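## Task

Slide or carry the blue bin, and no other bin, to the edge of the bench closest to the arms. Then set the hook down flat on the bench next to that bin so its handle sticks out past that same edge. All other objects must finish resting on the same support they start on. Nothing may count on a robot to hold it in place at the end. Finish with the grippers open and the arms moved away.

## Robot and tools

Setup: three identical i2rt Big YAM arms named arm1, arm2 and arm3. Each has six revolute joints, a two-finger gripper and a wrist camera. Two fixed room cameras, room_a and room_b, watch the scene. Wrist cameras are arm1_cam_wrist, arm2_cam_wrist and arm3_cam_wrist. A stray push may occasionally nudge a loose object.

Frames: there is one shared scene frame with its origin on the floor and +z up. The 'hand' point lies halfway between the fingertips. The hand's z axis runs along the fingers and its y axis is the direction the fingers open and close. Hand poses depend on each robot's foot pose, which is never printed. With joints 1 and 6 at zero and the hand level and pointing forward, the wrist camera rides above the hand looking at the fingertips. Maximum reach is roughly 1.0 m from the joint1 axis.

Tool execute_actions: arguments are actions (a list holding exactly one action, or empty) and cameras (optional list of camera names, or ["all"]; omitted or null means all, [] means none; any unknown name rejects the call). The single action is an object keyed by robot name, one entry per arm you want to command; each entry holds joints, an object of absolute joint targets (not offsets) by name. Joints, units and ranges: joint1_rad -2.879 to 2.879 (rotates the whole arm around its base, positive counter-clockwise seen from above, 0 faces along the base); joint2_rad 0 to 3.141 (shoulder; 0 has the upper arm level pointing back, larger values lift it up and over to the front); joint3_rad 0 to 3.019 (elbow; 0 is fully folded, larger opens); joint4_rad -1.692 to 1.57 (hand pitch, positive tilts fingers up); joint5_rad -1.57 to 1.57 (hand yaw, positive toward the arm's right); joint6_rad -2.094 to 2.094 (hand roll, positive clockwise viewed from behind the hand); gripper_m 0 to 0.093 metres, the fingertip gap. Tolerances for counting a joint as arrived: ±0.045, ±0.14, ±0.09, ±0.055, ±0.03, ±0.035 rad and ±0.003 m respectively. Any out-of-range number or unknown key rejects the whole call and nothing moves. All listed motions start together but may finish at different times; joints move at different speeds, so the hand can sweep a wide path between postures. Omitted joints or arms may still be driving toward earlier targets. Example: {"arm1": {"joints": {"gripper_m": 0.05}}, "arm2": {"joints": {"joint1_rad": 0.3}}}.

Results: each robot's state plus one image per requested camera, with a 'pictures' line giving the camera order. joint_positions gives current angles. joint_status tells how each commanded motion ended: reached; 'off_target' (stopped short, may still be pushing); 'contact_stop' or 'time_out' (target dropped, holds where it stopped; but after time_out a joint may keep a target no more than 0.375, 0.375, 0.113, 0.225, 0.075, 0.3 rad from where it stands for joints 1 to 6 and keep pushing, listed in on_its_own); 'not_followed' (a self/arm-collision check blocked the arm's joint targets, shown with 'joint command not followed' and usually a 'cause:' line; the gripper target still runs, and the blocked targets may be retried later). on_its_own lists what this call did not command; 'held at' is the held target, not the actual position. To stop a joint straining, send its reported position as target. Very small target changes may not move a joint. A loaded joint may sag.

wait: seconds from 0 to 10; commands nothing, returns state and images. zoom_image: camera name and region [x0, y0, x1, y1] in pixels from the image's top-left, at most 504 by 504, only for cameras with full images in the latest result. finished_scene: scene number; ends the scene irreversibly after the last command has been held, reports success, and gives the next task. Sending a reply with no tool call ends everything. If a stop is reported, later calls in the same reply for that scene are skipped. When resuming from a summary, first send an empty actions list to learn the current scene and task.

Cautions: the arms do not stop on contact and can push hard; sustained pushing or holding loads heats motors. A MOTOR HOT warning appears from 85 °C; at 100 °C the arm and its gripper go limp and fall (OVER-TEMPERATURE FAULT, with 'limit_stop_at_motor_heat' on unreached keys; resend targets afterwards). Some heat carries into the next task. The simulation keeps running while you think, with the robots holding the last command. Avoid arms pressing into each other (this ends the run); the collision check may act late and ignores fingers, gripper housings and wrist cameras. Objects touching robots do not count. Never knock anything off the work area or onto the floor, and avoid drops, slips, slams and hard impacts. Shorter robot motion is better.

Each tool is called after ">>>" in YAML: its name, and indented under it one key for each argument.

## Session

>>> execute_actions:
  actions: []

Scene clock: 0.00 s.
arm1.joint_positions: joint1_rad=-0.560 joint2_rad=+0.585 joint3_rad=+1.356 joint4_rad=-1.545 joint5_rad=+0.041 joint6_rad=-0.377 gripper_m=+0.095
arm1.joint_status: not commanded
arm1.hand: x=-0.8336 y=+0.1522 z=+1.3002 quat_wxyz=(-0.377, +0.600, -0.696, -0.117) (m; scene frame)
arm2.joint_positions: joint1_rad=+0.656 joint2_rad=+0.584 joint3_rad=+1.420 joint4_rad=-1.459 joint5_rad=-0.138 joint6_rad=-0.173 gripper_m=+0.095
arm2.joint_status: not commanded
arm2.hand: x=-0.1256 y=+0.1504 z=+1.2655 quat_wxyz=(-0.192, +0.832, -0.318, -0.412) (m; scene frame)
arm3.joint_positions: joint1_rad=-0.064 joint2_rad=+0.392 joint3_rad=+1.709 joint4_rad=-1.612 joint5_rad=-0.102 joint6_rad=-0.023 gripper_m=+0.095
arm3.joint_status: not commanded
arm3.hand: x=+0.9092 y=+0.0428 z=+1.4235 quat_wxyz=(-0.435, +0.547, -0.588, -0.407) (m; scene frame)
pictures: arm1_cam_wrist, arm2_cam_wrist, arm3_cam_wrist, room_a, room_b
Images, in order (width x height): arm1_cam_wrist 616x616, arm2_cam_wrist 616x616, arm3_cam_wrist 616x616, room_a 896x504, room_b 896x504.

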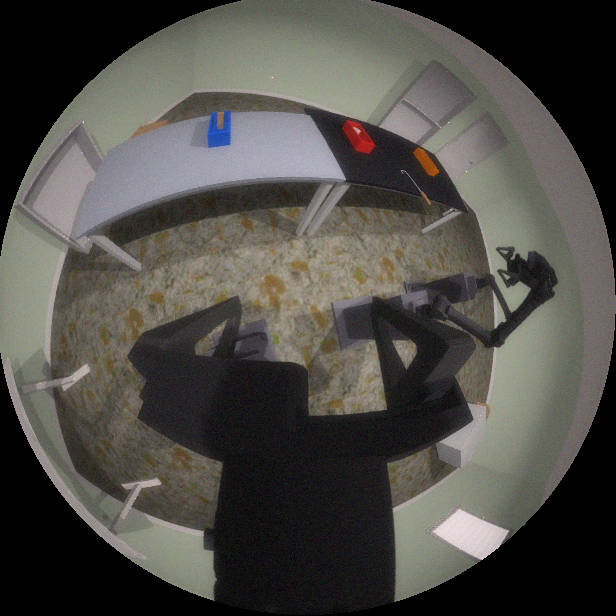

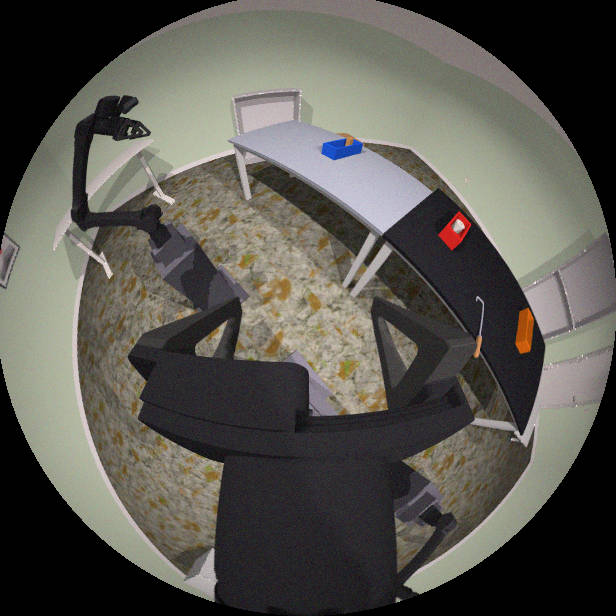

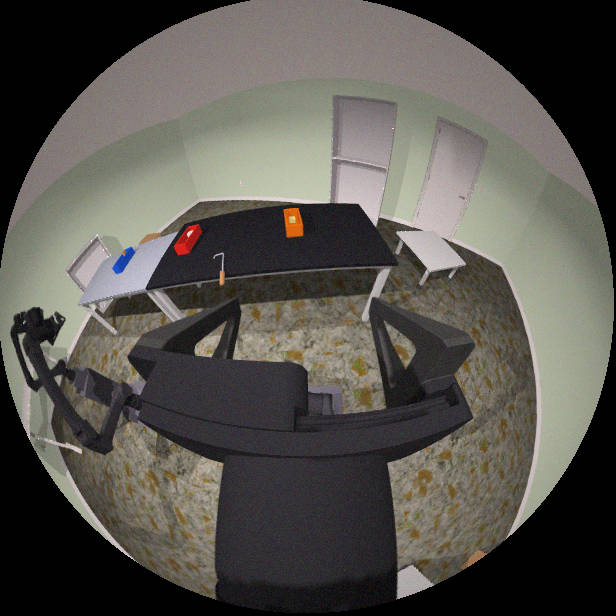

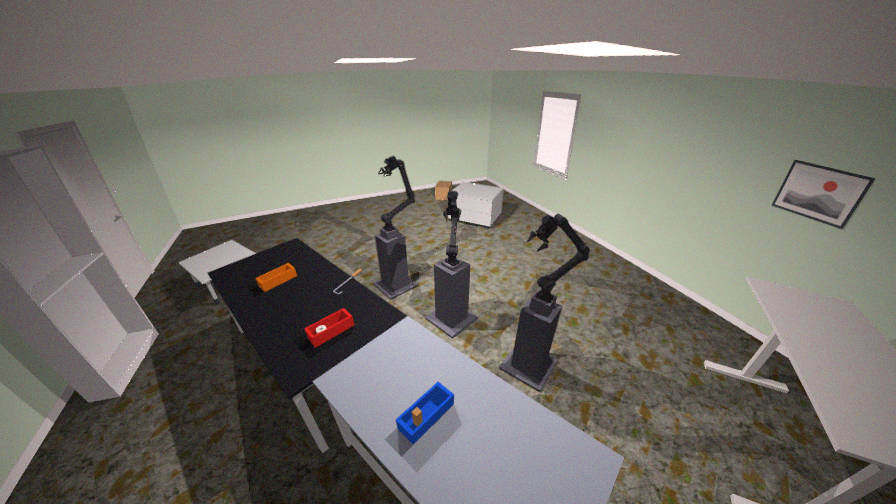

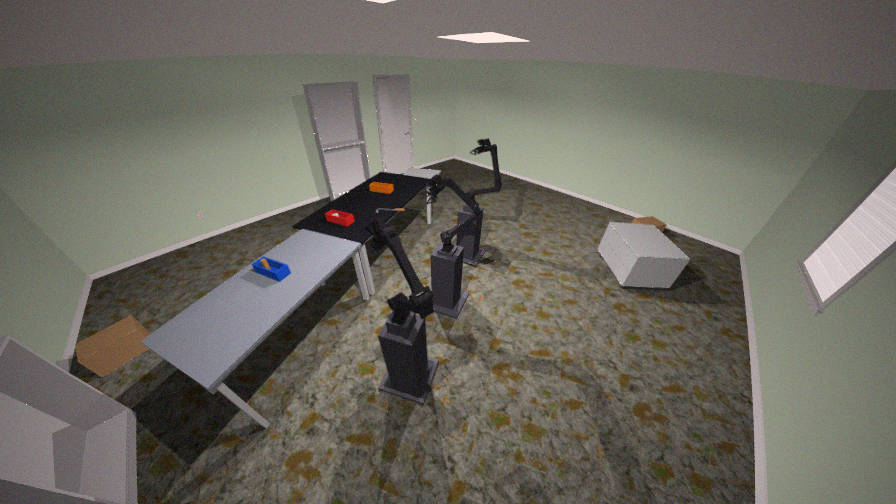

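>>> execute_actions:
  actions:
    - {"arm1":{"joints":{"joint1_rad":0,"joint2_rad":1.6,"joint3_rad":1.6,"joint4_rad":-0.6,"joint5_rad":0,"joint6_rad":0}},"arm2":{"joints":{"joint1_rad":-0.4,"joint2_rad":1.4,"joint3_rad":1.2,"joint4_rad":-0.2,"joint5_rad":0,"joint6_rad":0}},"arm3":{"joints":{"joint1_rad":0,"joint2_rad":1.9,"joint3_rad":2.2,"joint4_rad":-1.5,"joint5_rad":0,"joint6_rad":0}}}

>>> zoom_image:
  camera: "room_a"
  region: [240,220,560,460]

Scene clock: 5.27 s.
arm1.joint_positions: joint1_rad=+0.001 joint2_rad=+1.629 joint3_rad=+1.583 joint4_rad=-0.628 joint5_rad=+0.001 joint6_rad=-0.016 gripper_m=+0.095
arm1.joint_status: all done
arm1.hand: x=-0.9700 y=+0.6736 z=+1.1500 quat_wxyz=(-0.307, +0.657, -0.612, -0.316) (m; scene frame)
arm2.joint_positions: joint1_rad=-0.405 joint2_rad=+1.408 joint3_rad=+1.196 joint4_rad=-0.227 joint5_rad=+0.000 joint6_rad=-0.013 gripper_m=+0.095
arm2.joint_status: all done
arm2.hand: x=+0.2850 y=+0.5560 z=+1.0574 quat_wxyz=(-0.458, +0.452, -0.715, -0.274) (m; scene frame)
arm3.joint_positions: joint1_rad=-0.008 joint2_rad=+1.924 joint3_rad=+2.171 joint4_rad=-1.496 joint5_rad=-0.004 joint6_rad=-0.013 gripper_m=+0.095
arm3.joint_status: all done
arm3.hand: x=+1.0012 y=+0.6715 z=+1.1092 quat_wxyz=(-0.121, +0.661, -0.733, -0.105) (m; scene frame)
pictures: arm1_cam_wrist, arm2_cam_wrist, arm3_cam_wrist, room_a, room_b
Images, in order (width x height): arm1_cam_wrist 616x616, arm2_cam_wrist 616x616, arm3_cam_wrist 616x616, room_a 896x504, room_b 896x504.

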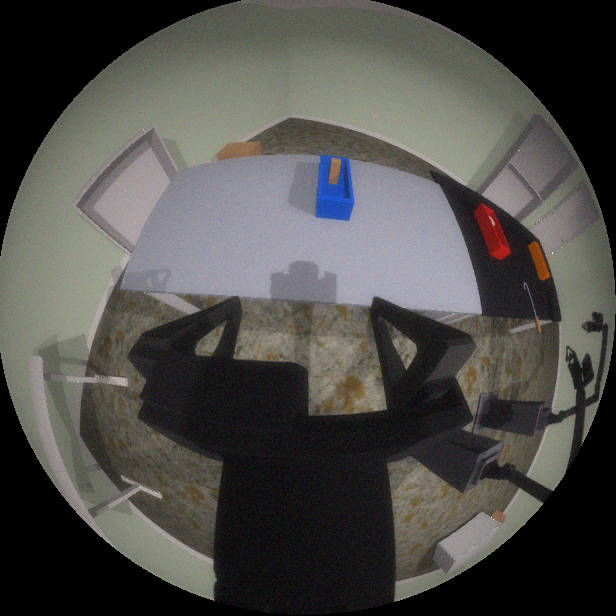

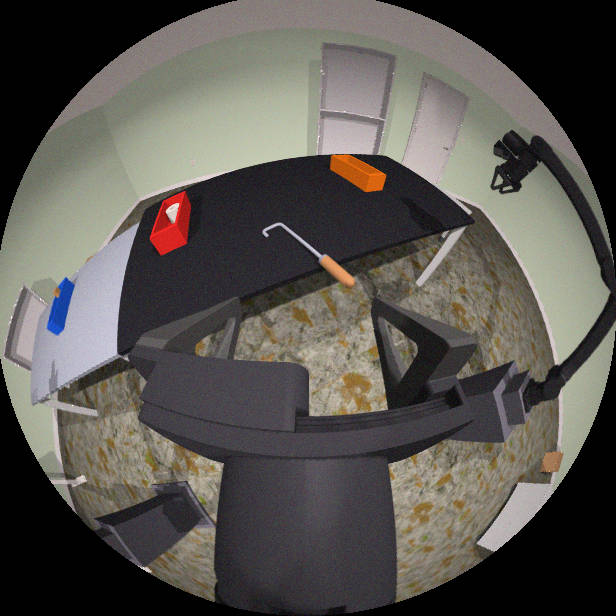

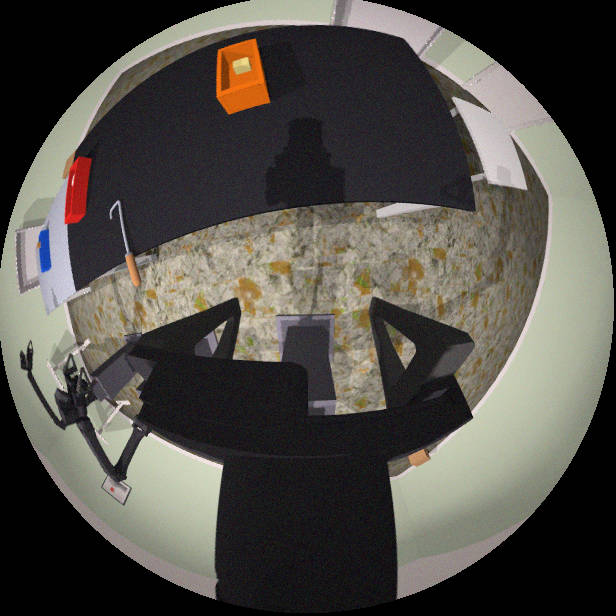

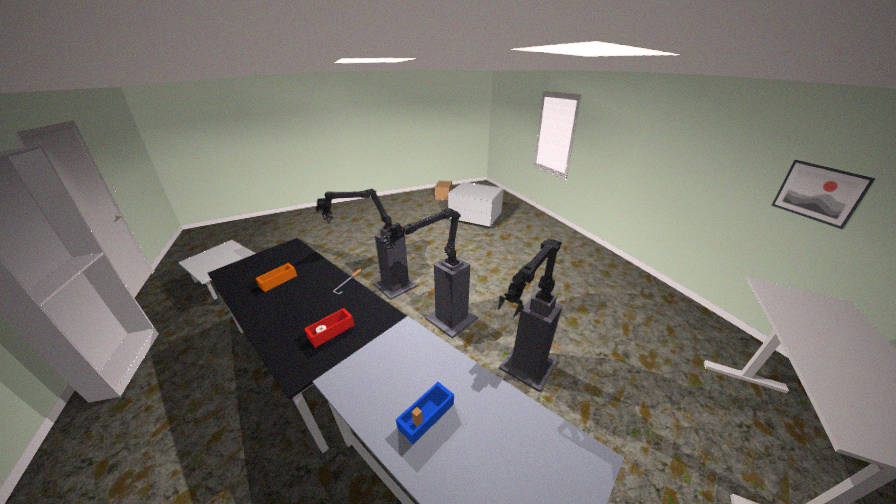

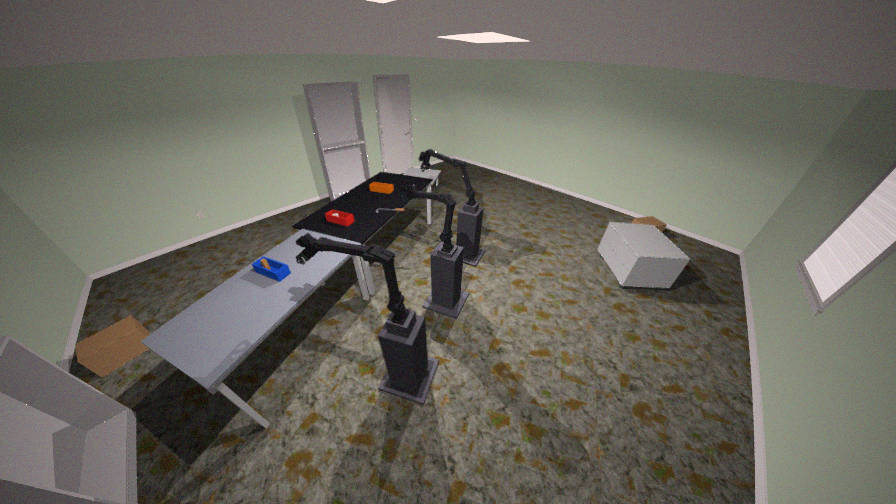

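Region (240, 220, 560, 460) of room_a's 896x504 image, scaled by 1.575, with more detail than that image has; it fills the top 378 rows of this view, and the rest is white.

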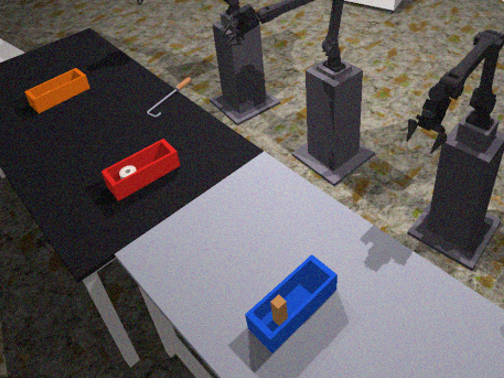

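>>> execute_actions:
  actions:
    - {"arm1":{"joints":{"joint1_rad":-0.6,"joint2_rad":1.6,"joint3_rad":0.9,"joint4_rad":0.7,"joint5_rad":-0.6}},"arm2":{"joints":{"joint1_rad":-0.8,"joint2_rad":1.7,"joint3_rad":1.0,"joint4_rad":0.7,"joint5_rad":-0.9}},"arm3":{"joints":{"joint1_rad":-0.6,"joint2_rad":1.0,"joint3_rad":1.0,"joint4_rad":0}}}

Scene clock: 18.07 s.
arm1.joint_positions: joint1_rad=-0.610 joint2_rad=+1.616 joint3_rad=+0.903 joint4_rad=+0.671 joint5_rad=-0.598 joint6_rad=-0.012 gripper_m=+0.095
arm1.joint_status: all done
arm1.hand: x=-0.6918 y=+0.5607 z=+1.0624 quat_wxyz=(-0.482, +0.514, -0.496, -0.507) (m; scene frame)
arm2.joint_positions: joint1_rad=-0.808 joint2_rad=+1.711 joint3_rad=+0.981 joint4_rad=+0.674 joint5_rad=-0.898 joint6_rad=-0.011 gripper_m=+0.095
arm2.joint_status: all done
arm2.hand: x=+0.3827 y=+0.4929 z=+0.9591 quat_wxyz=(-0.474, +0.512, -0.510, -0.503) (m; scene frame)
arm3.joint_positions: joint1_rad=-0.611 joint2_rad=+0.997 joint3_rad=+0.997 joint4_rad=-0.017 joint5_rad=+0.003 joint6_rad=-0.010 gripper_m=+0.095
arm3.joint_status: all done
arm3.hand: x=+1.2538 y=+0.3872 z=+1.2694 quat_wxyz=(-0.642, +0.297, -0.648, -0.283) (m; scene frame)
pictures: arm1_cam_wrist, arm2_cam_wrist, arm3_cam_wrist, room_a, room_b
Images, in order (width x height): arm1_cam_wrist 616x616, arm2_cam_wrist 616x616, arm3_cam_wrist 616x616, room_a 896x504, room_b 896x504.

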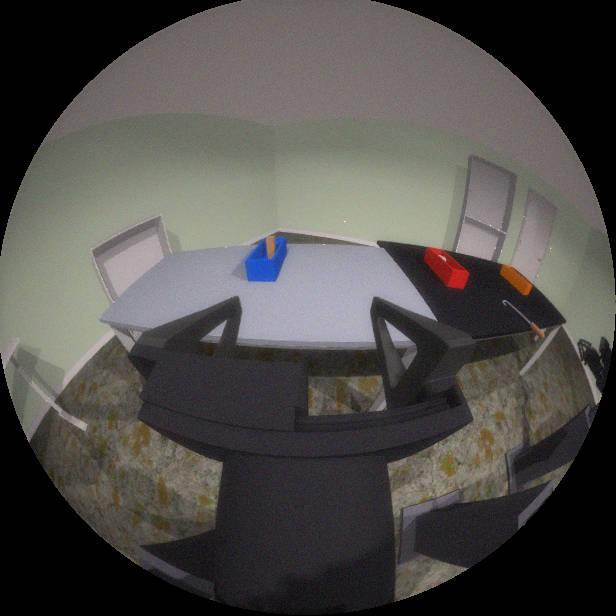

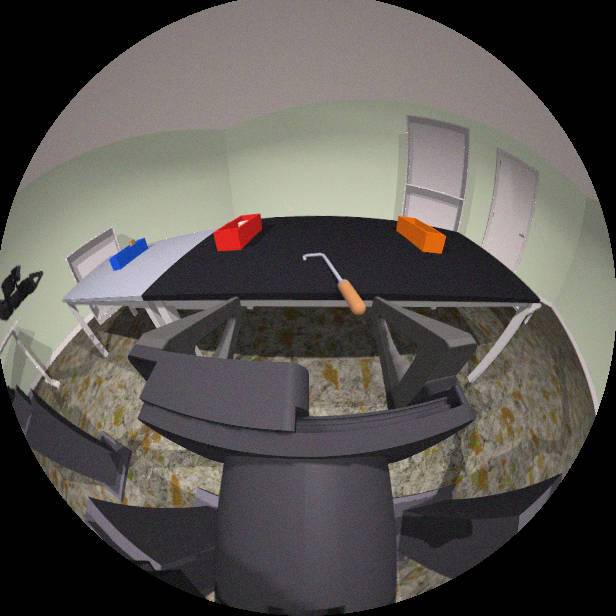

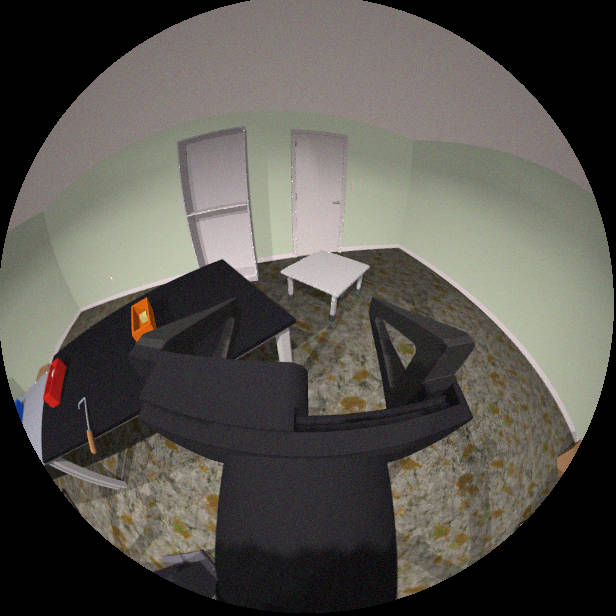

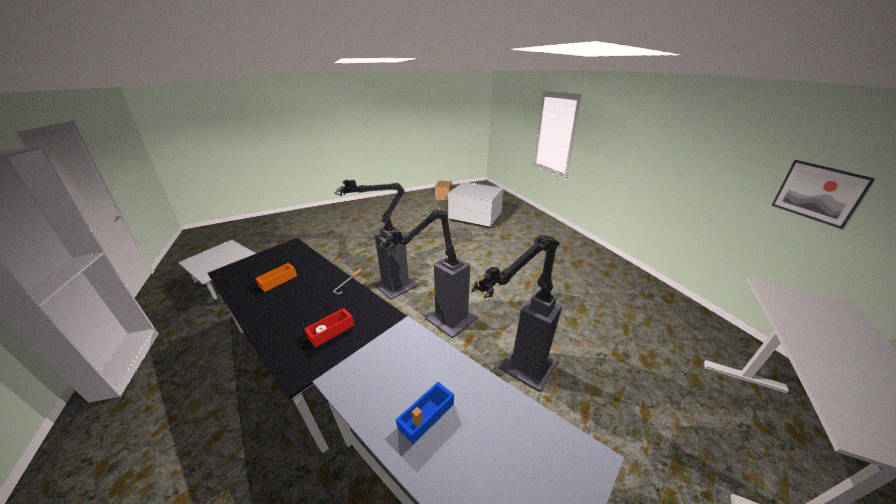

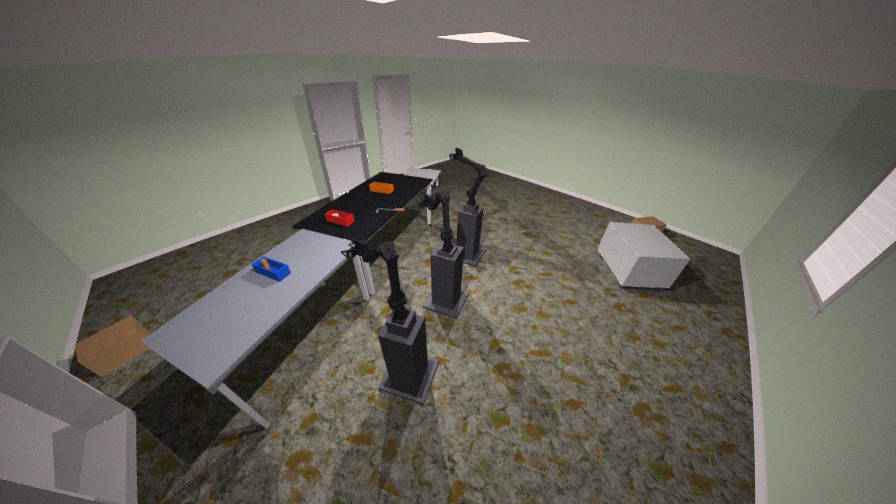

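>>> execute_actions:
  actions:
    - {"arm2":{"joints":{"joint1_rad":-0.79,"joint2_rad":2.36,"joint3_rad":1.5,"joint4_rad":0.92,"joint5_rad":-1.03}}}
  cameras: ["arm2_cam_wrist","arm3_cam_wrist","room_a","room_b"]

Scene clock: 29.70 s.
arm1.joint_positions: joint1_rad=-0.610 joint2_rad=+1.616 joint3_rad=+0.903 joint4_rad=+0.671 joint5_rad=-0.598 joint6_rad=-0.012 gripper_m=+0.095
arm1.joint_status: not commanded
arm1.hand: x=-0.6918 y=+0.5607 z=+1.0624 quat_wxyz=(-0.482, +0.514, -0.496, -0.507) (m; scene frame)
arm2.joint_positions: joint1_rad=-0.800 joint2_rad=+2.386 joint3_rad=+1.453 joint4_rad=+0.898 joint5_rad=-1.028 joint6_rad=-0.011 gripper_m=+0.095
arm2.joint_status: all done
arm2.hand: x=+0.4667 y=+0.5867 z=+0.7553 quat_wxyz=(-0.445, +0.545, -0.466, -0.537) (m; scene frame)
arm3.joint_positions: joint1_rad=-0.611 joint2_rad=+0.997 joint3_rad=+0.997 joint4_rad=-0.017 joint5_rad=+0.003 joint6_rad=-0.010 gripper_m=+0.095
arm3.joint_status: not commanded
arm3.hand: x=+1.2538 y=+0.3872 z=+1.2694 quat_wxyz=(-0.642, +0.297, -0.648, -0.283) (m; scene frame)
pictures: arm2_cam_wrist, arm3_cam_wrist, room_a, room_b
Images, in order (width x height): arm2_cam_wrist 616x616, arm3_cam_wrist 616x616, room_a 896x504, room_b 896x504.

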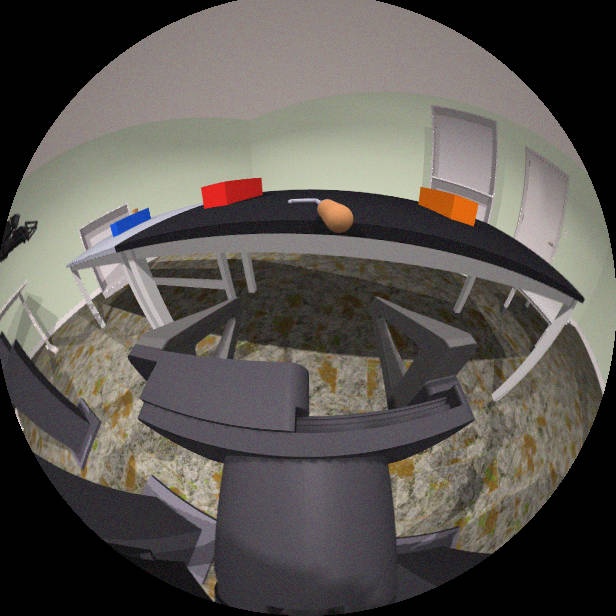

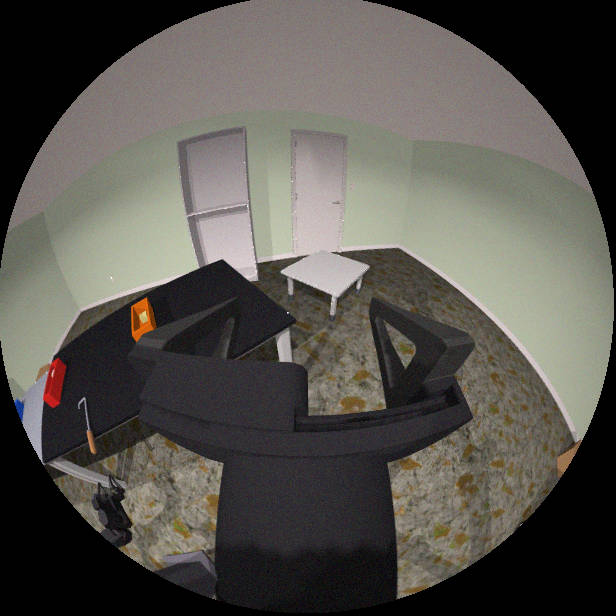

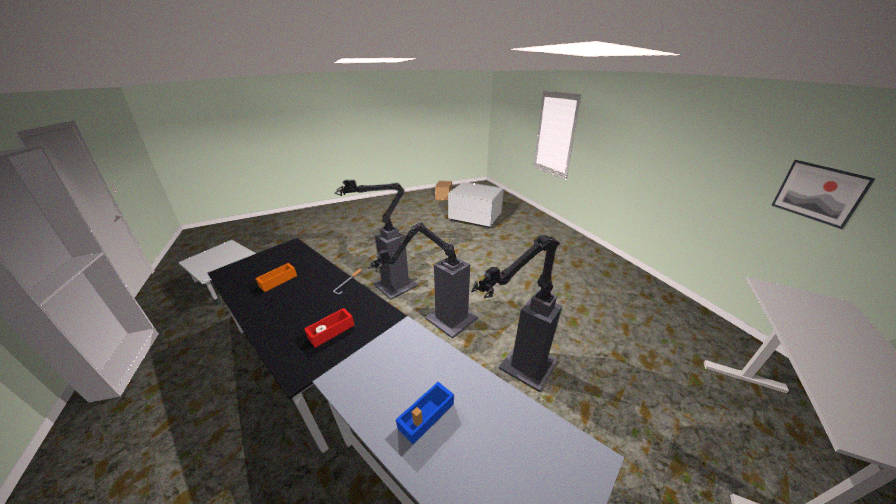

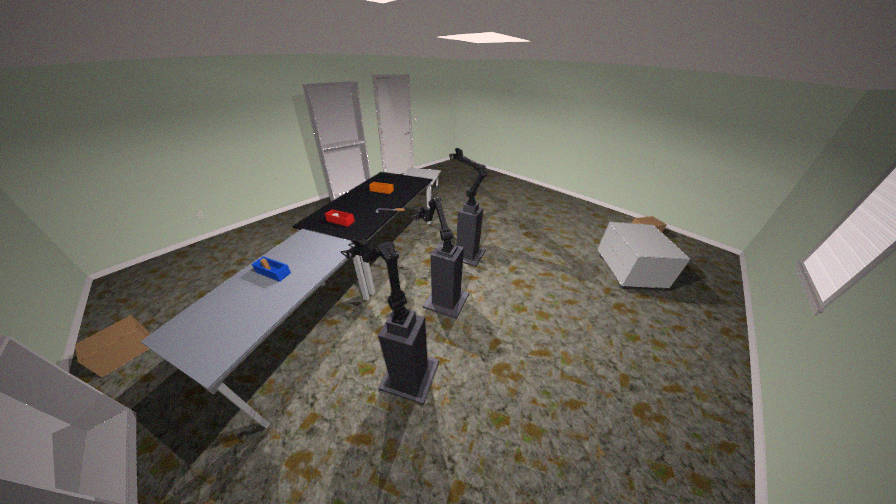

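>>> execute_actions:
  actions:
    - {"arm2":{"joints":{"joint1_rad":-0.755,"joint2_rad":2.395,"joint3_rad":1.68,"joint4_rad":0.79,"joint5_rad":-0.995}}}
  cameras: ["arm2_cam_wrist","arm3_cam_wrist"]

Scene clock: 36.27 s.
arm1.joint_positions: joint1_rad=-0.610 joint2_rad=+1.616 joint3_rad=+0.903 joint4_rad=+0.671 joint5_rad=-0.598 joint6_rad=-0.012 gripper_m=+0.095
arm1.joint_status: not commanded
arm1.hand: x=-0.6918 y=+0.5607 z=+1.0624 quat_wxyz=(-0.482, +0.514, -0.496, -0.507) (m; scene frame)
arm2.joint_positions: joint1_rad=-0.756 joint2_rad=+2.389 joint3_rad=+1.642 joint4_rad=+0.805 joint5_rad=-0.996 joint6_rad=-0.011 gripper_m=+0.095
arm2.joint_status: all done
arm2.hand: x=+0.4848 y=+0.6443 z=+0.8171 quat_wxyz=(-0.474, +0.552, -0.430, -0.534) (m; scene frame)
arm3.joint_positions: joint1_rad=-0.611 joint2_rad=+0.997 joint3_rad=+0.997 joint4_rad=-0.017 joint5_rad=+0.003 joint6_rad=-0.010 gripper_m=+0.095
arm3.joint_status: not commanded
arm3.hand: x=+1.2538 y=+0.3872 z=+1.2694 quat_wxyz=(-0.642, +0.297, -0.648, -0.283) (m; scene frame)
pictures: arm2_cam_wrist, arm3_cam_wrist
Images, in order (width x height): arm2_cam_wrist 616x616, arm3_cam_wrist 616x616.

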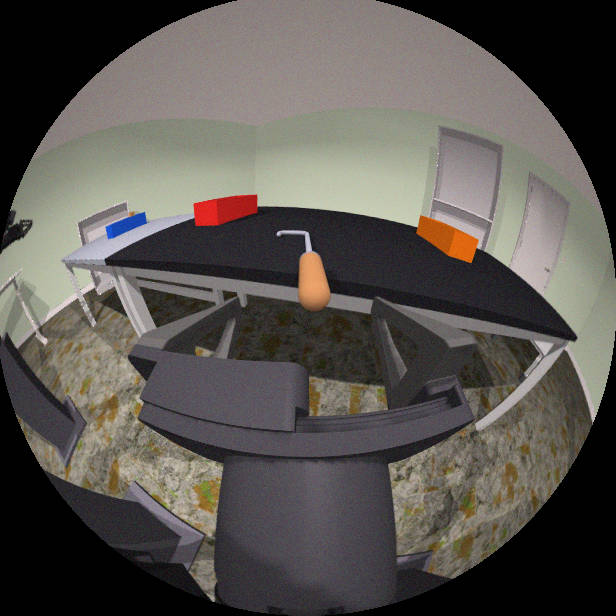

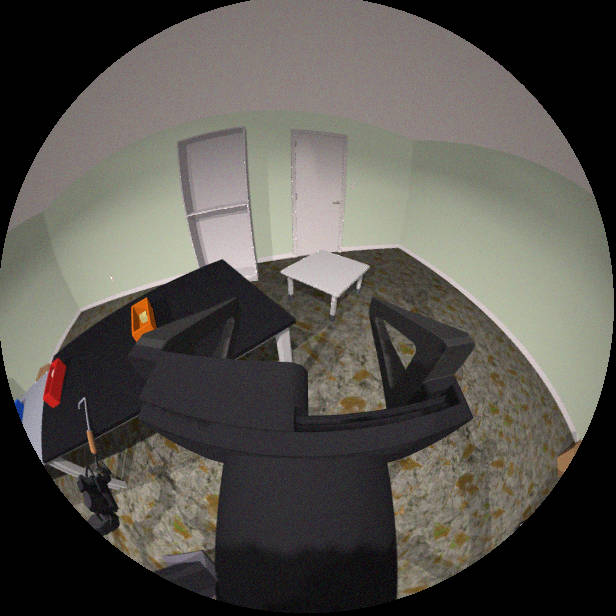

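>>> execute_actions:
  actions:
    - {"arm2":{"joints":{"joint1_rad":-0.658,"joint2_rad":2.53,"joint3_rad":1.92,"joint4_rad":0.65,"joint5_rad":-0.898}}}
  cameras: ["arm2_cam_wrist","arm3_cam_wrist","room_b"]

>>> zoom_image:
  camera: "room_b"
  region: [360,180,450,240]

Scene clock: 39.87 s.
arm1.joint_positions: joint1_rad=-0.610 joint2_rad=+1.616 joint3_rad=+0.903 joint4_rad=+0.671 joint5_rad=-0.598 joint6_rad=-0.012 gripper_m=+0.095
arm1.joint_status: not commanded
arm1.hand: x=-0.6918 y=+0.5607 z=+1.0624 quat_wxyz=(-0.482, +0.514, -0.496, -0.507) (m; scene frame)
arm2.joint_positions: joint1_rad=-0.649 joint2_rad=+2.531 joint3_rad=+1.862 joint4_rad=+0.663 joint5_rad=-0.900 joint6_rad=-0.011 gripper_m=+0.095
arm2.joint_status: all done
arm2.hand: x=+0.4584 y=+0.7303 z=+0.7795 quat_wxyz=(-0.448, +0.552, -0.450, -0.540) (m; scene frame)
arm3.joint_positions: joint1_rad=-0.611 joint2_rad=+0.997 joint3_rad=+0.997 joint4_rad=-0.017 joint5_rad=+0.003 joint6_rad=-0.010 gripper_m=+0.095
arm3.joint_status: not commanded
arm3.hand: x=+1.2538 y=+0.3872 z=+1.2694 quat_wxyz=(-0.642, +0.297, -0.648, -0.283) (m; scene frame)
pictures: arm2_cam_wrist, arm3_cam_wrist, room_b
Images, in order (width x height): arm2_cam_wrist 616x616, arm3_cam_wrist 616x616, room_b 896x504.

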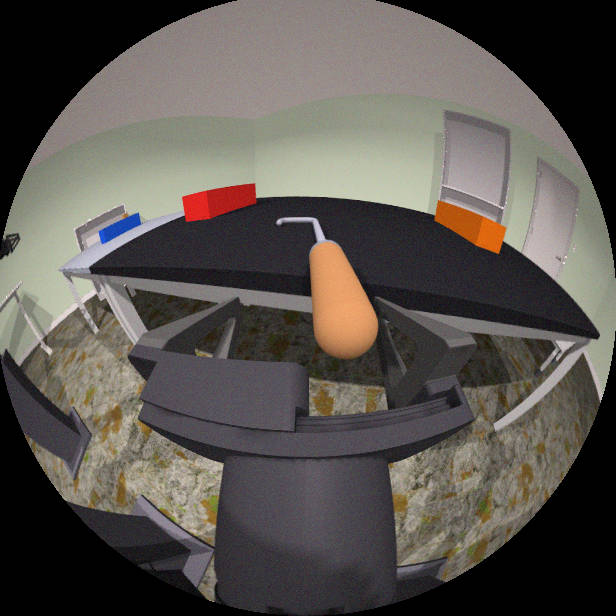

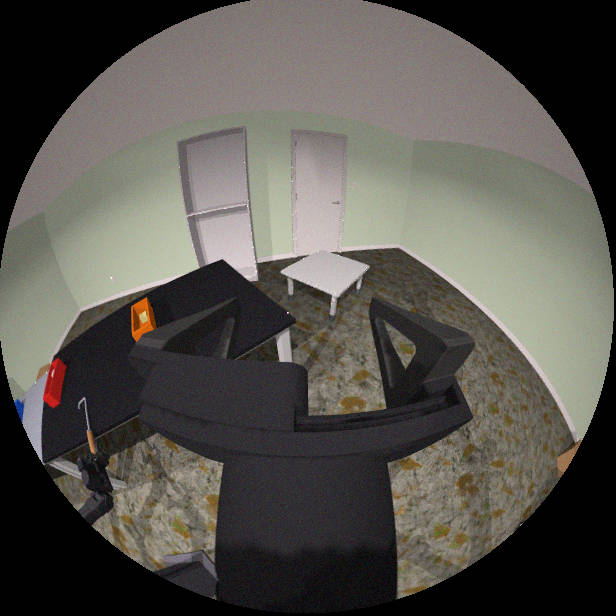

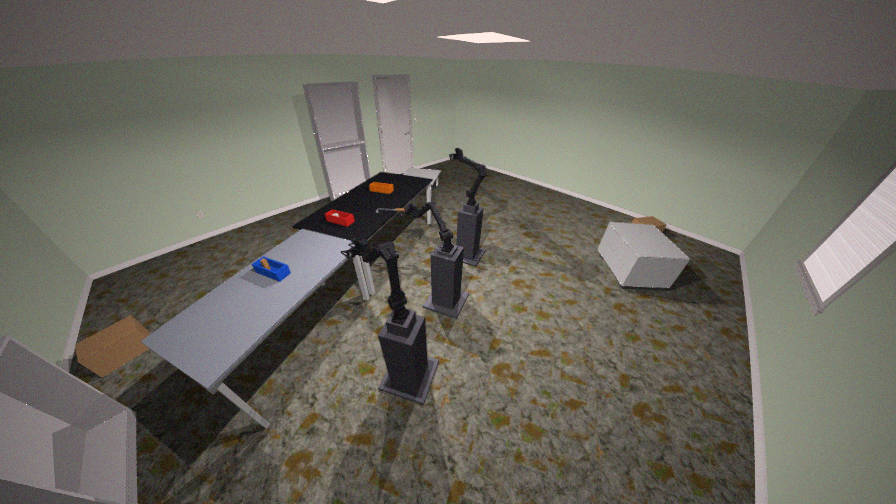

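Region (360, 180, 450, 240) of room_b's 896x504 image, scaled by 5.600, with more detail than that image has.

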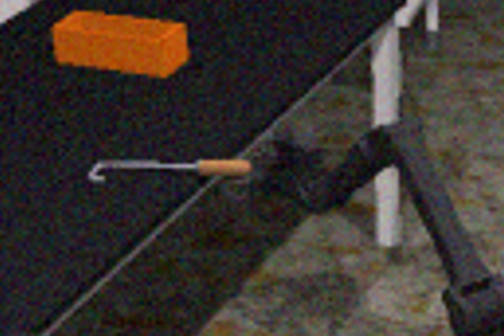

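Raise slightly, shift right.

>>> execute_actions:
  actions:
    - {"arm2":{"joints":{"joint1_rad":-0.665,"joint3_rad":1.965,"joint4_rad":0.61}}}
  cameras: ["arm2_cam_wrist"]

>>> execute_actions:
  actions:
    - {"arm2":{"joints":{"gripper_m":0}},"arm1":{"joints":{"joint1_rad":0.1}}}
  cameras: ["arm2_cam_wrist"]

Scene clock: 43.57 s.
arm1.joint_positions: joint1_rad=-0.610 joint2_rad=+1.616 joint3_rad=+0.903 joint4_rad=+0.671 joint5_rad=-0.598 joint6_rad=-0.012 gripper_m=+0.095
arm1.joint_status: not commanded
arm1.hand: x=-0.6918 y=+0.5607 z=+1.0624 quat_wxyz=(-0.482, +0.514, -0.496, -0.507) (m; scene frame)
arm2.joint_positions: joint1_rad=-0.653 joint2_rad=+2.531 joint3_rad=+1.909 joint4_rad=+0.626 joint5_rad=-0.900 joint6_rad=-0.011 gripper_m=+0.095
arm2.joint_status: all done
arm2.hand: x=+0.4685 y=+0.7368 z=+0.7956 quat_wxyz=(-0.453, +0.551, -0.448, -0.539) (m; scene frame)
arm3.joint_positions: joint1_rad=-0.611 joint2_rad=+0.997 joint3_rad=+0.997 joint4_rad=-0.017 joint5_rad=+0.003 joint6_rad=-0.010 gripper_m=+0.095
arm3.joint_status: not commanded
arm3.hand: x=+1.2538 y=+0.3872 z=+1.2694 quat_wxyz=(-0.642, +0.297, -0.648, -0.283) (m; scene frame)
pictures: arm2_cam_wrist
Images, in order (width x height): arm2_cam_wrist 616x616.

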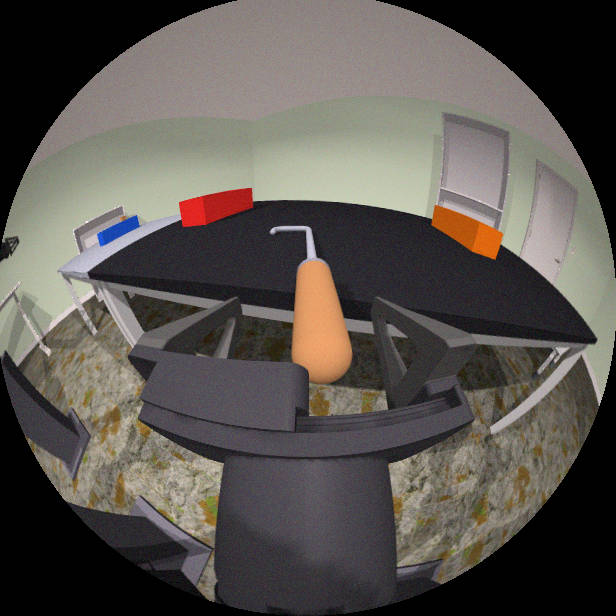

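Scene clock: 44.87 s.
arm1.joint_positions: joint1_rad=+0.105 joint2_rad=+1.616 joint3_rad=+0.903 joint4_rad=+0.671 joint5_rad=-0.601 joint6_rad=-0.012 gripper_m=+0.095
arm1.joint_status: all done
arm1.hand: x=-1.1250 y=+0.5788 z=+1.0611 quat_wxyz=(-0.276, +0.659, -0.282, -0.641) (m; scene frame)
arm2.joint_positions: joint1_rad=-0.654 joint2_rad=+2.531 joint3_rad=+1.909 joint4_rad=+0.625 joint5_rad=-0.898 joint6_rad=-0.011 gripper_m=+0.031
arm2.joint_status: gripper_m off_target (ended at +0.031, target +0.000)
arm2.hand: x=+0.4697 y=+0.7363 z=+0.7954 quat_wxyz=(-0.454, +0.550, -0.449, -0.538) (m; scene frame)
arm3.joint_positions: joint1_rad=-0.611 joint2_rad=+0.997 joint3_rad=+0.997 joint4_rad=-0.017 joint5_rad=+0.003 joint6_rad=-0.010 gripper_m=+0.095
arm3.joint_status: not commanded
arm3.hand: x=+1.2538 y=+0.3872 z=+1.2694 quat_wxyz=(-0.642, +0.297, -0.648, -0.283) (m; scene frame)
pictures: arm2_cam_wrist
Images, in order (width x height): arm2_cam_wrist 616x616.

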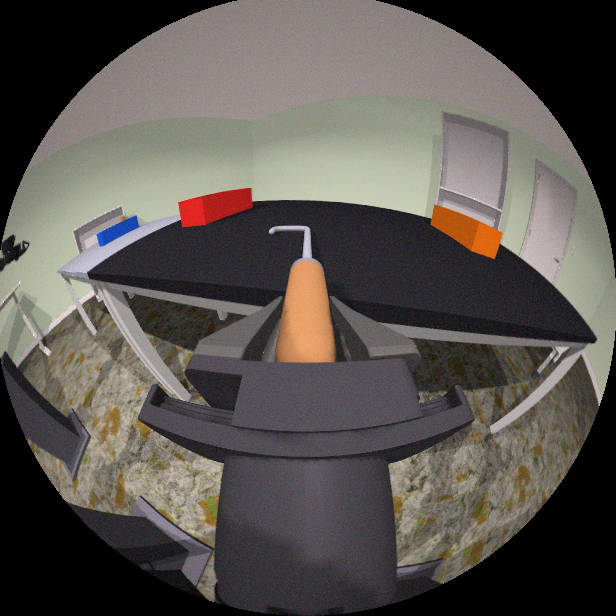

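>>> execute_actions:
  actions:
    - {"arm2":{"joints":{"joint2_rad":2.15,"joint4_rad":0.3}}}
  cameras: []

>>> execute_actions:
  actions:
    - {"arm2":{"joints":{"joint1_rad":0.82,"joint5_rad":0.85}}}
  cameras: []

>>> execute_actions:
  actions:
    - {"arm2":{"joints":{"joint2_rad":2.46,"joint4_rad":0.6}}}
  cameras: ["arm2_cam_wrist","room_a","room_b"]

Scene clock: 50.03 s.
arm1.joint_positions: joint1_rad=+0.105 joint2_rad=+1.616 joint3_rad=+0.903 joint4_rad=+0.671 joint5_rad=-0.601 joint6_rad=-0.012 gripper_m=+0.095
arm1.joint_status: not commanded
arm1.hand: x=-1.1250 y=+0.5788 z=+1.0611 quat_wxyz=(-0.276, +0.659, -0.282, -0.641) (m; scene frame)
arm2.joint_positions: joint1_rad=-0.655 joint2_rad=+2.176 joint3_rad=+1.909 joint4_rad=+0.295 joint5_rad=-0.899 joint6_rad=-0.011 gripper_m=+0.031
arm2.joint_status: all done
arm2.hand: x=+0.4557 y=+0.7232 z=+1.0335 quat_wxyz=(-0.463, +0.551, -0.440, -0.538) (m; scene frame)
arm3.joint_positions: joint1_rad=-0.611 joint2_rad=+0.997 joint3_rad=+0.997 joint4_rad=-0.017 joint5_rad=+0.003 joint6_rad=-0.010 gripper_m=+0.095
arm3.joint_status: not commanded
arm3.hand: x=+1.2538 y=+0.3872 z=+1.2694 quat_wxyz=(-0.642, +0.297, -0.648, -0.283) (m; scene frame)
pictures: none
No camera images: the call's "cameras" was empty. Leave "cameras" out to get every camera's image.

Scene clock: 52.43 s.
arm1.joint_positions: joint1_rad=+0.105 joint2_rad=+1.616 joint3_rad=+0.903 joint4_rad=+0.671 joint5_rad=-0.601 joint6_rad=-0.012 gripper_m=+0.095
arm1.joint_status: not commanded
arm1.hand: x=-1.1250 y=+0.5788 z=+1.0611 quat_wxyz=(-0.276, +0.659, -0.282, -0.641) (m; scene frame)
arm2.joint_positions: joint1_rad=+0.812 joint2_rad=+2.197 joint3_rad=+1.909 joint4_rad=+0.288 joint5_rad=+0.851 joint6_rad=-0.005 gripper_m=+0.031
arm2.joint_status: all done
arm2.hand: x=-0.4828 y=+0.7079 z=+1.0098 quat_wxyz=(-0.524, +0.481, -0.523, -0.470) (m; scene frame)
arm3.joint_positions: joint1_rad=-0.611 joint2_rad=+0.997 joint3_rad=+0.997 joint4_rad=-0.017 joint5_rad=+0.003 joint6_rad=-0.010 gripper_m=+0.095
arm3.joint_status: not commanded
arm3.hand: x=+1.2538 y=+0.3872 z=+1.2694 quat_wxyz=(-0.642, +0.297, -0.648, -0.283) (m; scene frame)
pictures: none
No camera images: the call's "cameras" was empty. Leave "cameras" out to get every camera's image.

Scene clock: 53.67 s.
arm1.joint_positions: joint1_rad=+0.105 joint2_rad=+1.616 joint3_rad=+0.903 joint4_rad=+0.671 joint5_rad=-0.601 joint6_rad=-0.012 gripper_m=+0.095
arm1.joint_status: not commanded
arm1.hand: x=-1.1250 y=+0.5788 z=+1.0611 quat_wxyz=(-0.276, +0.659, -0.282, -0.641) (m; scene frame)
arm2.joint_positions: joint1_rad=+0.815 joint2_rad=+2.500 joint3_rad=+1.909 joint4_rad=+0.575 joint5_rad=+0.849 joint6_rad=+0.001 gripper_m=+0.031
arm2.joint_status: all done
arm2.hand: x=-0.4967 y=+0.7173 z=+0.8076 quat_wxyz=(-0.521, +0.486, -0.523, -0.467) (m; scene frame)
arm3.joint_positions: joint1_rad=-0.611 joint2_rad=+0.997 joint3_rad=+0.997 joint4_rad=-0.017 joint5_rad=+0.003 joint6_rad=-0.010 gripper_m=+0.095
arm3.joint_status: not commanded
arm3.hand: x=+1.2538 y=+0.3872 z=+1.2694 quat_wxyz=(-0.642, +0.297, -0.648, -0.283) (m; scene frame)
pictures: arm2_cam_wrist, room_a, room_b
Images, in order (width x height): arm2_cam_wrist 616x616, room_a 896x504, room_b 896x504.

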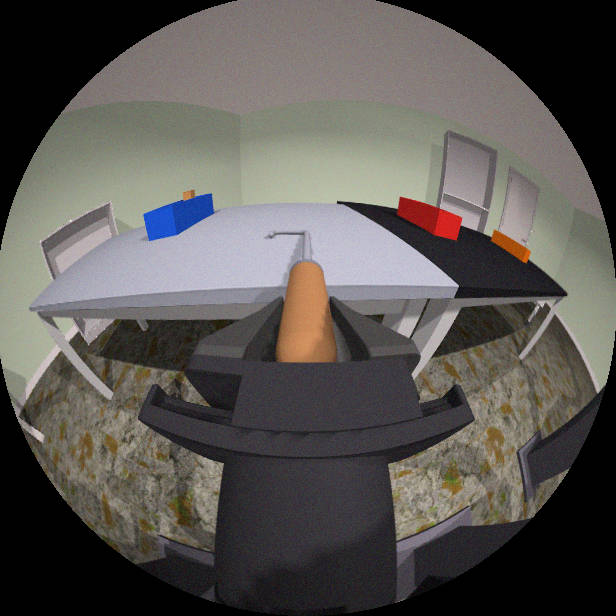

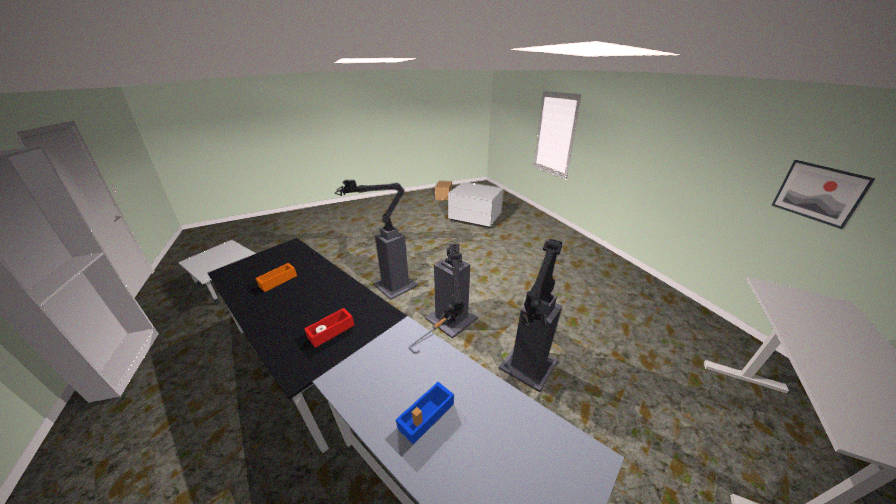

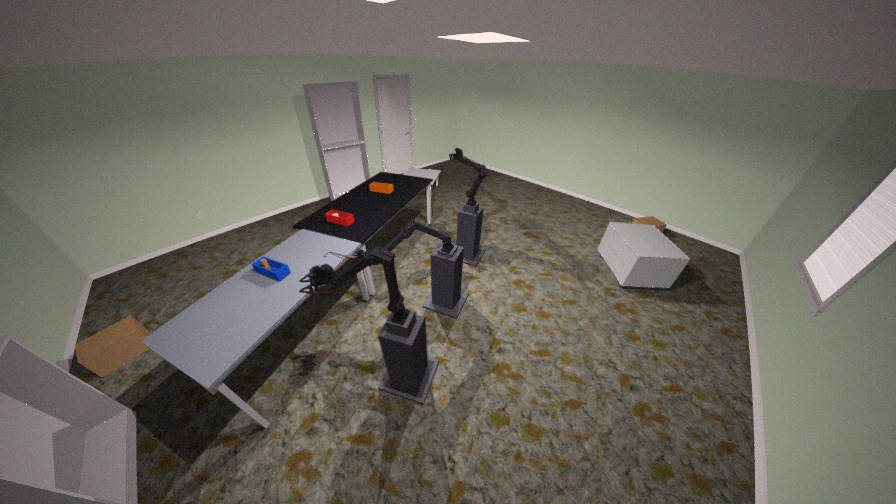

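Move 2.5 cm further onto the bench and lower.

>>> execute_actions:
  actions:
    - {"arm2":{"joints":{"joint1_rad":0.77,"joint5_rad":0.81,"joint4_rad":0.53}}}
  cameras: ["arm2_cam_wrist"]

Scene clock: 56.10 s.
arm1.joint_positions: joint1_rad=+0.105 joint2_rad=+1.616 joint3_rad=+0.903 joint4_rad=+0.671 joint5_rad=-0.601 joint6_rad=-0.012 gripper_m=+0.095
arm1.joint_status: not commanded
arm1.hand: x=-1.1250 y=+0.5788 z=+1.0611 quat_wxyz=(-0.276, +0.659, -0.282, -0.641) (m; scene frame)
arm2.joint_positions: joint1_rad=+0.784 joint2_rad=+2.500 joint3_rad=+1.909 joint4_rad=+0.549 joint5_rad=+0.804 joint6_rad=+0.001 gripper_m=+0.031
arm2.joint_status: all done
arm2.hand: x=-0.4815 y=+0.7333 z=+0.8023 quat_wxyz=(-0.517, +0.499, -0.520, -0.461) (m; scene frame)
arm3.joint_positions: joint1_rad=-0.611 joint2_rad=+0.997 joint3_rad=+0.997 joint4_rad=-0.017 joint5_rad=+0.003 joint6_rad=-0.010 gripper_m=+0.095
arm3.joint_status: not commanded
arm3.hand: x=+1.2538 y=+0.3872 z=+1.2694 quat_wxyz=(-0.642, +0.297, -0.648, -0.283) (m; scene frame)
pictures: arm2_cam_wrist
Images, in order (width x height): arm2_cam_wrist 616x616.

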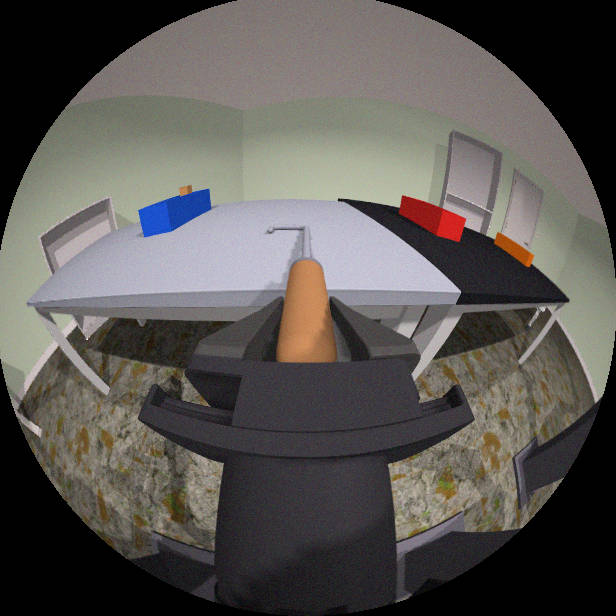

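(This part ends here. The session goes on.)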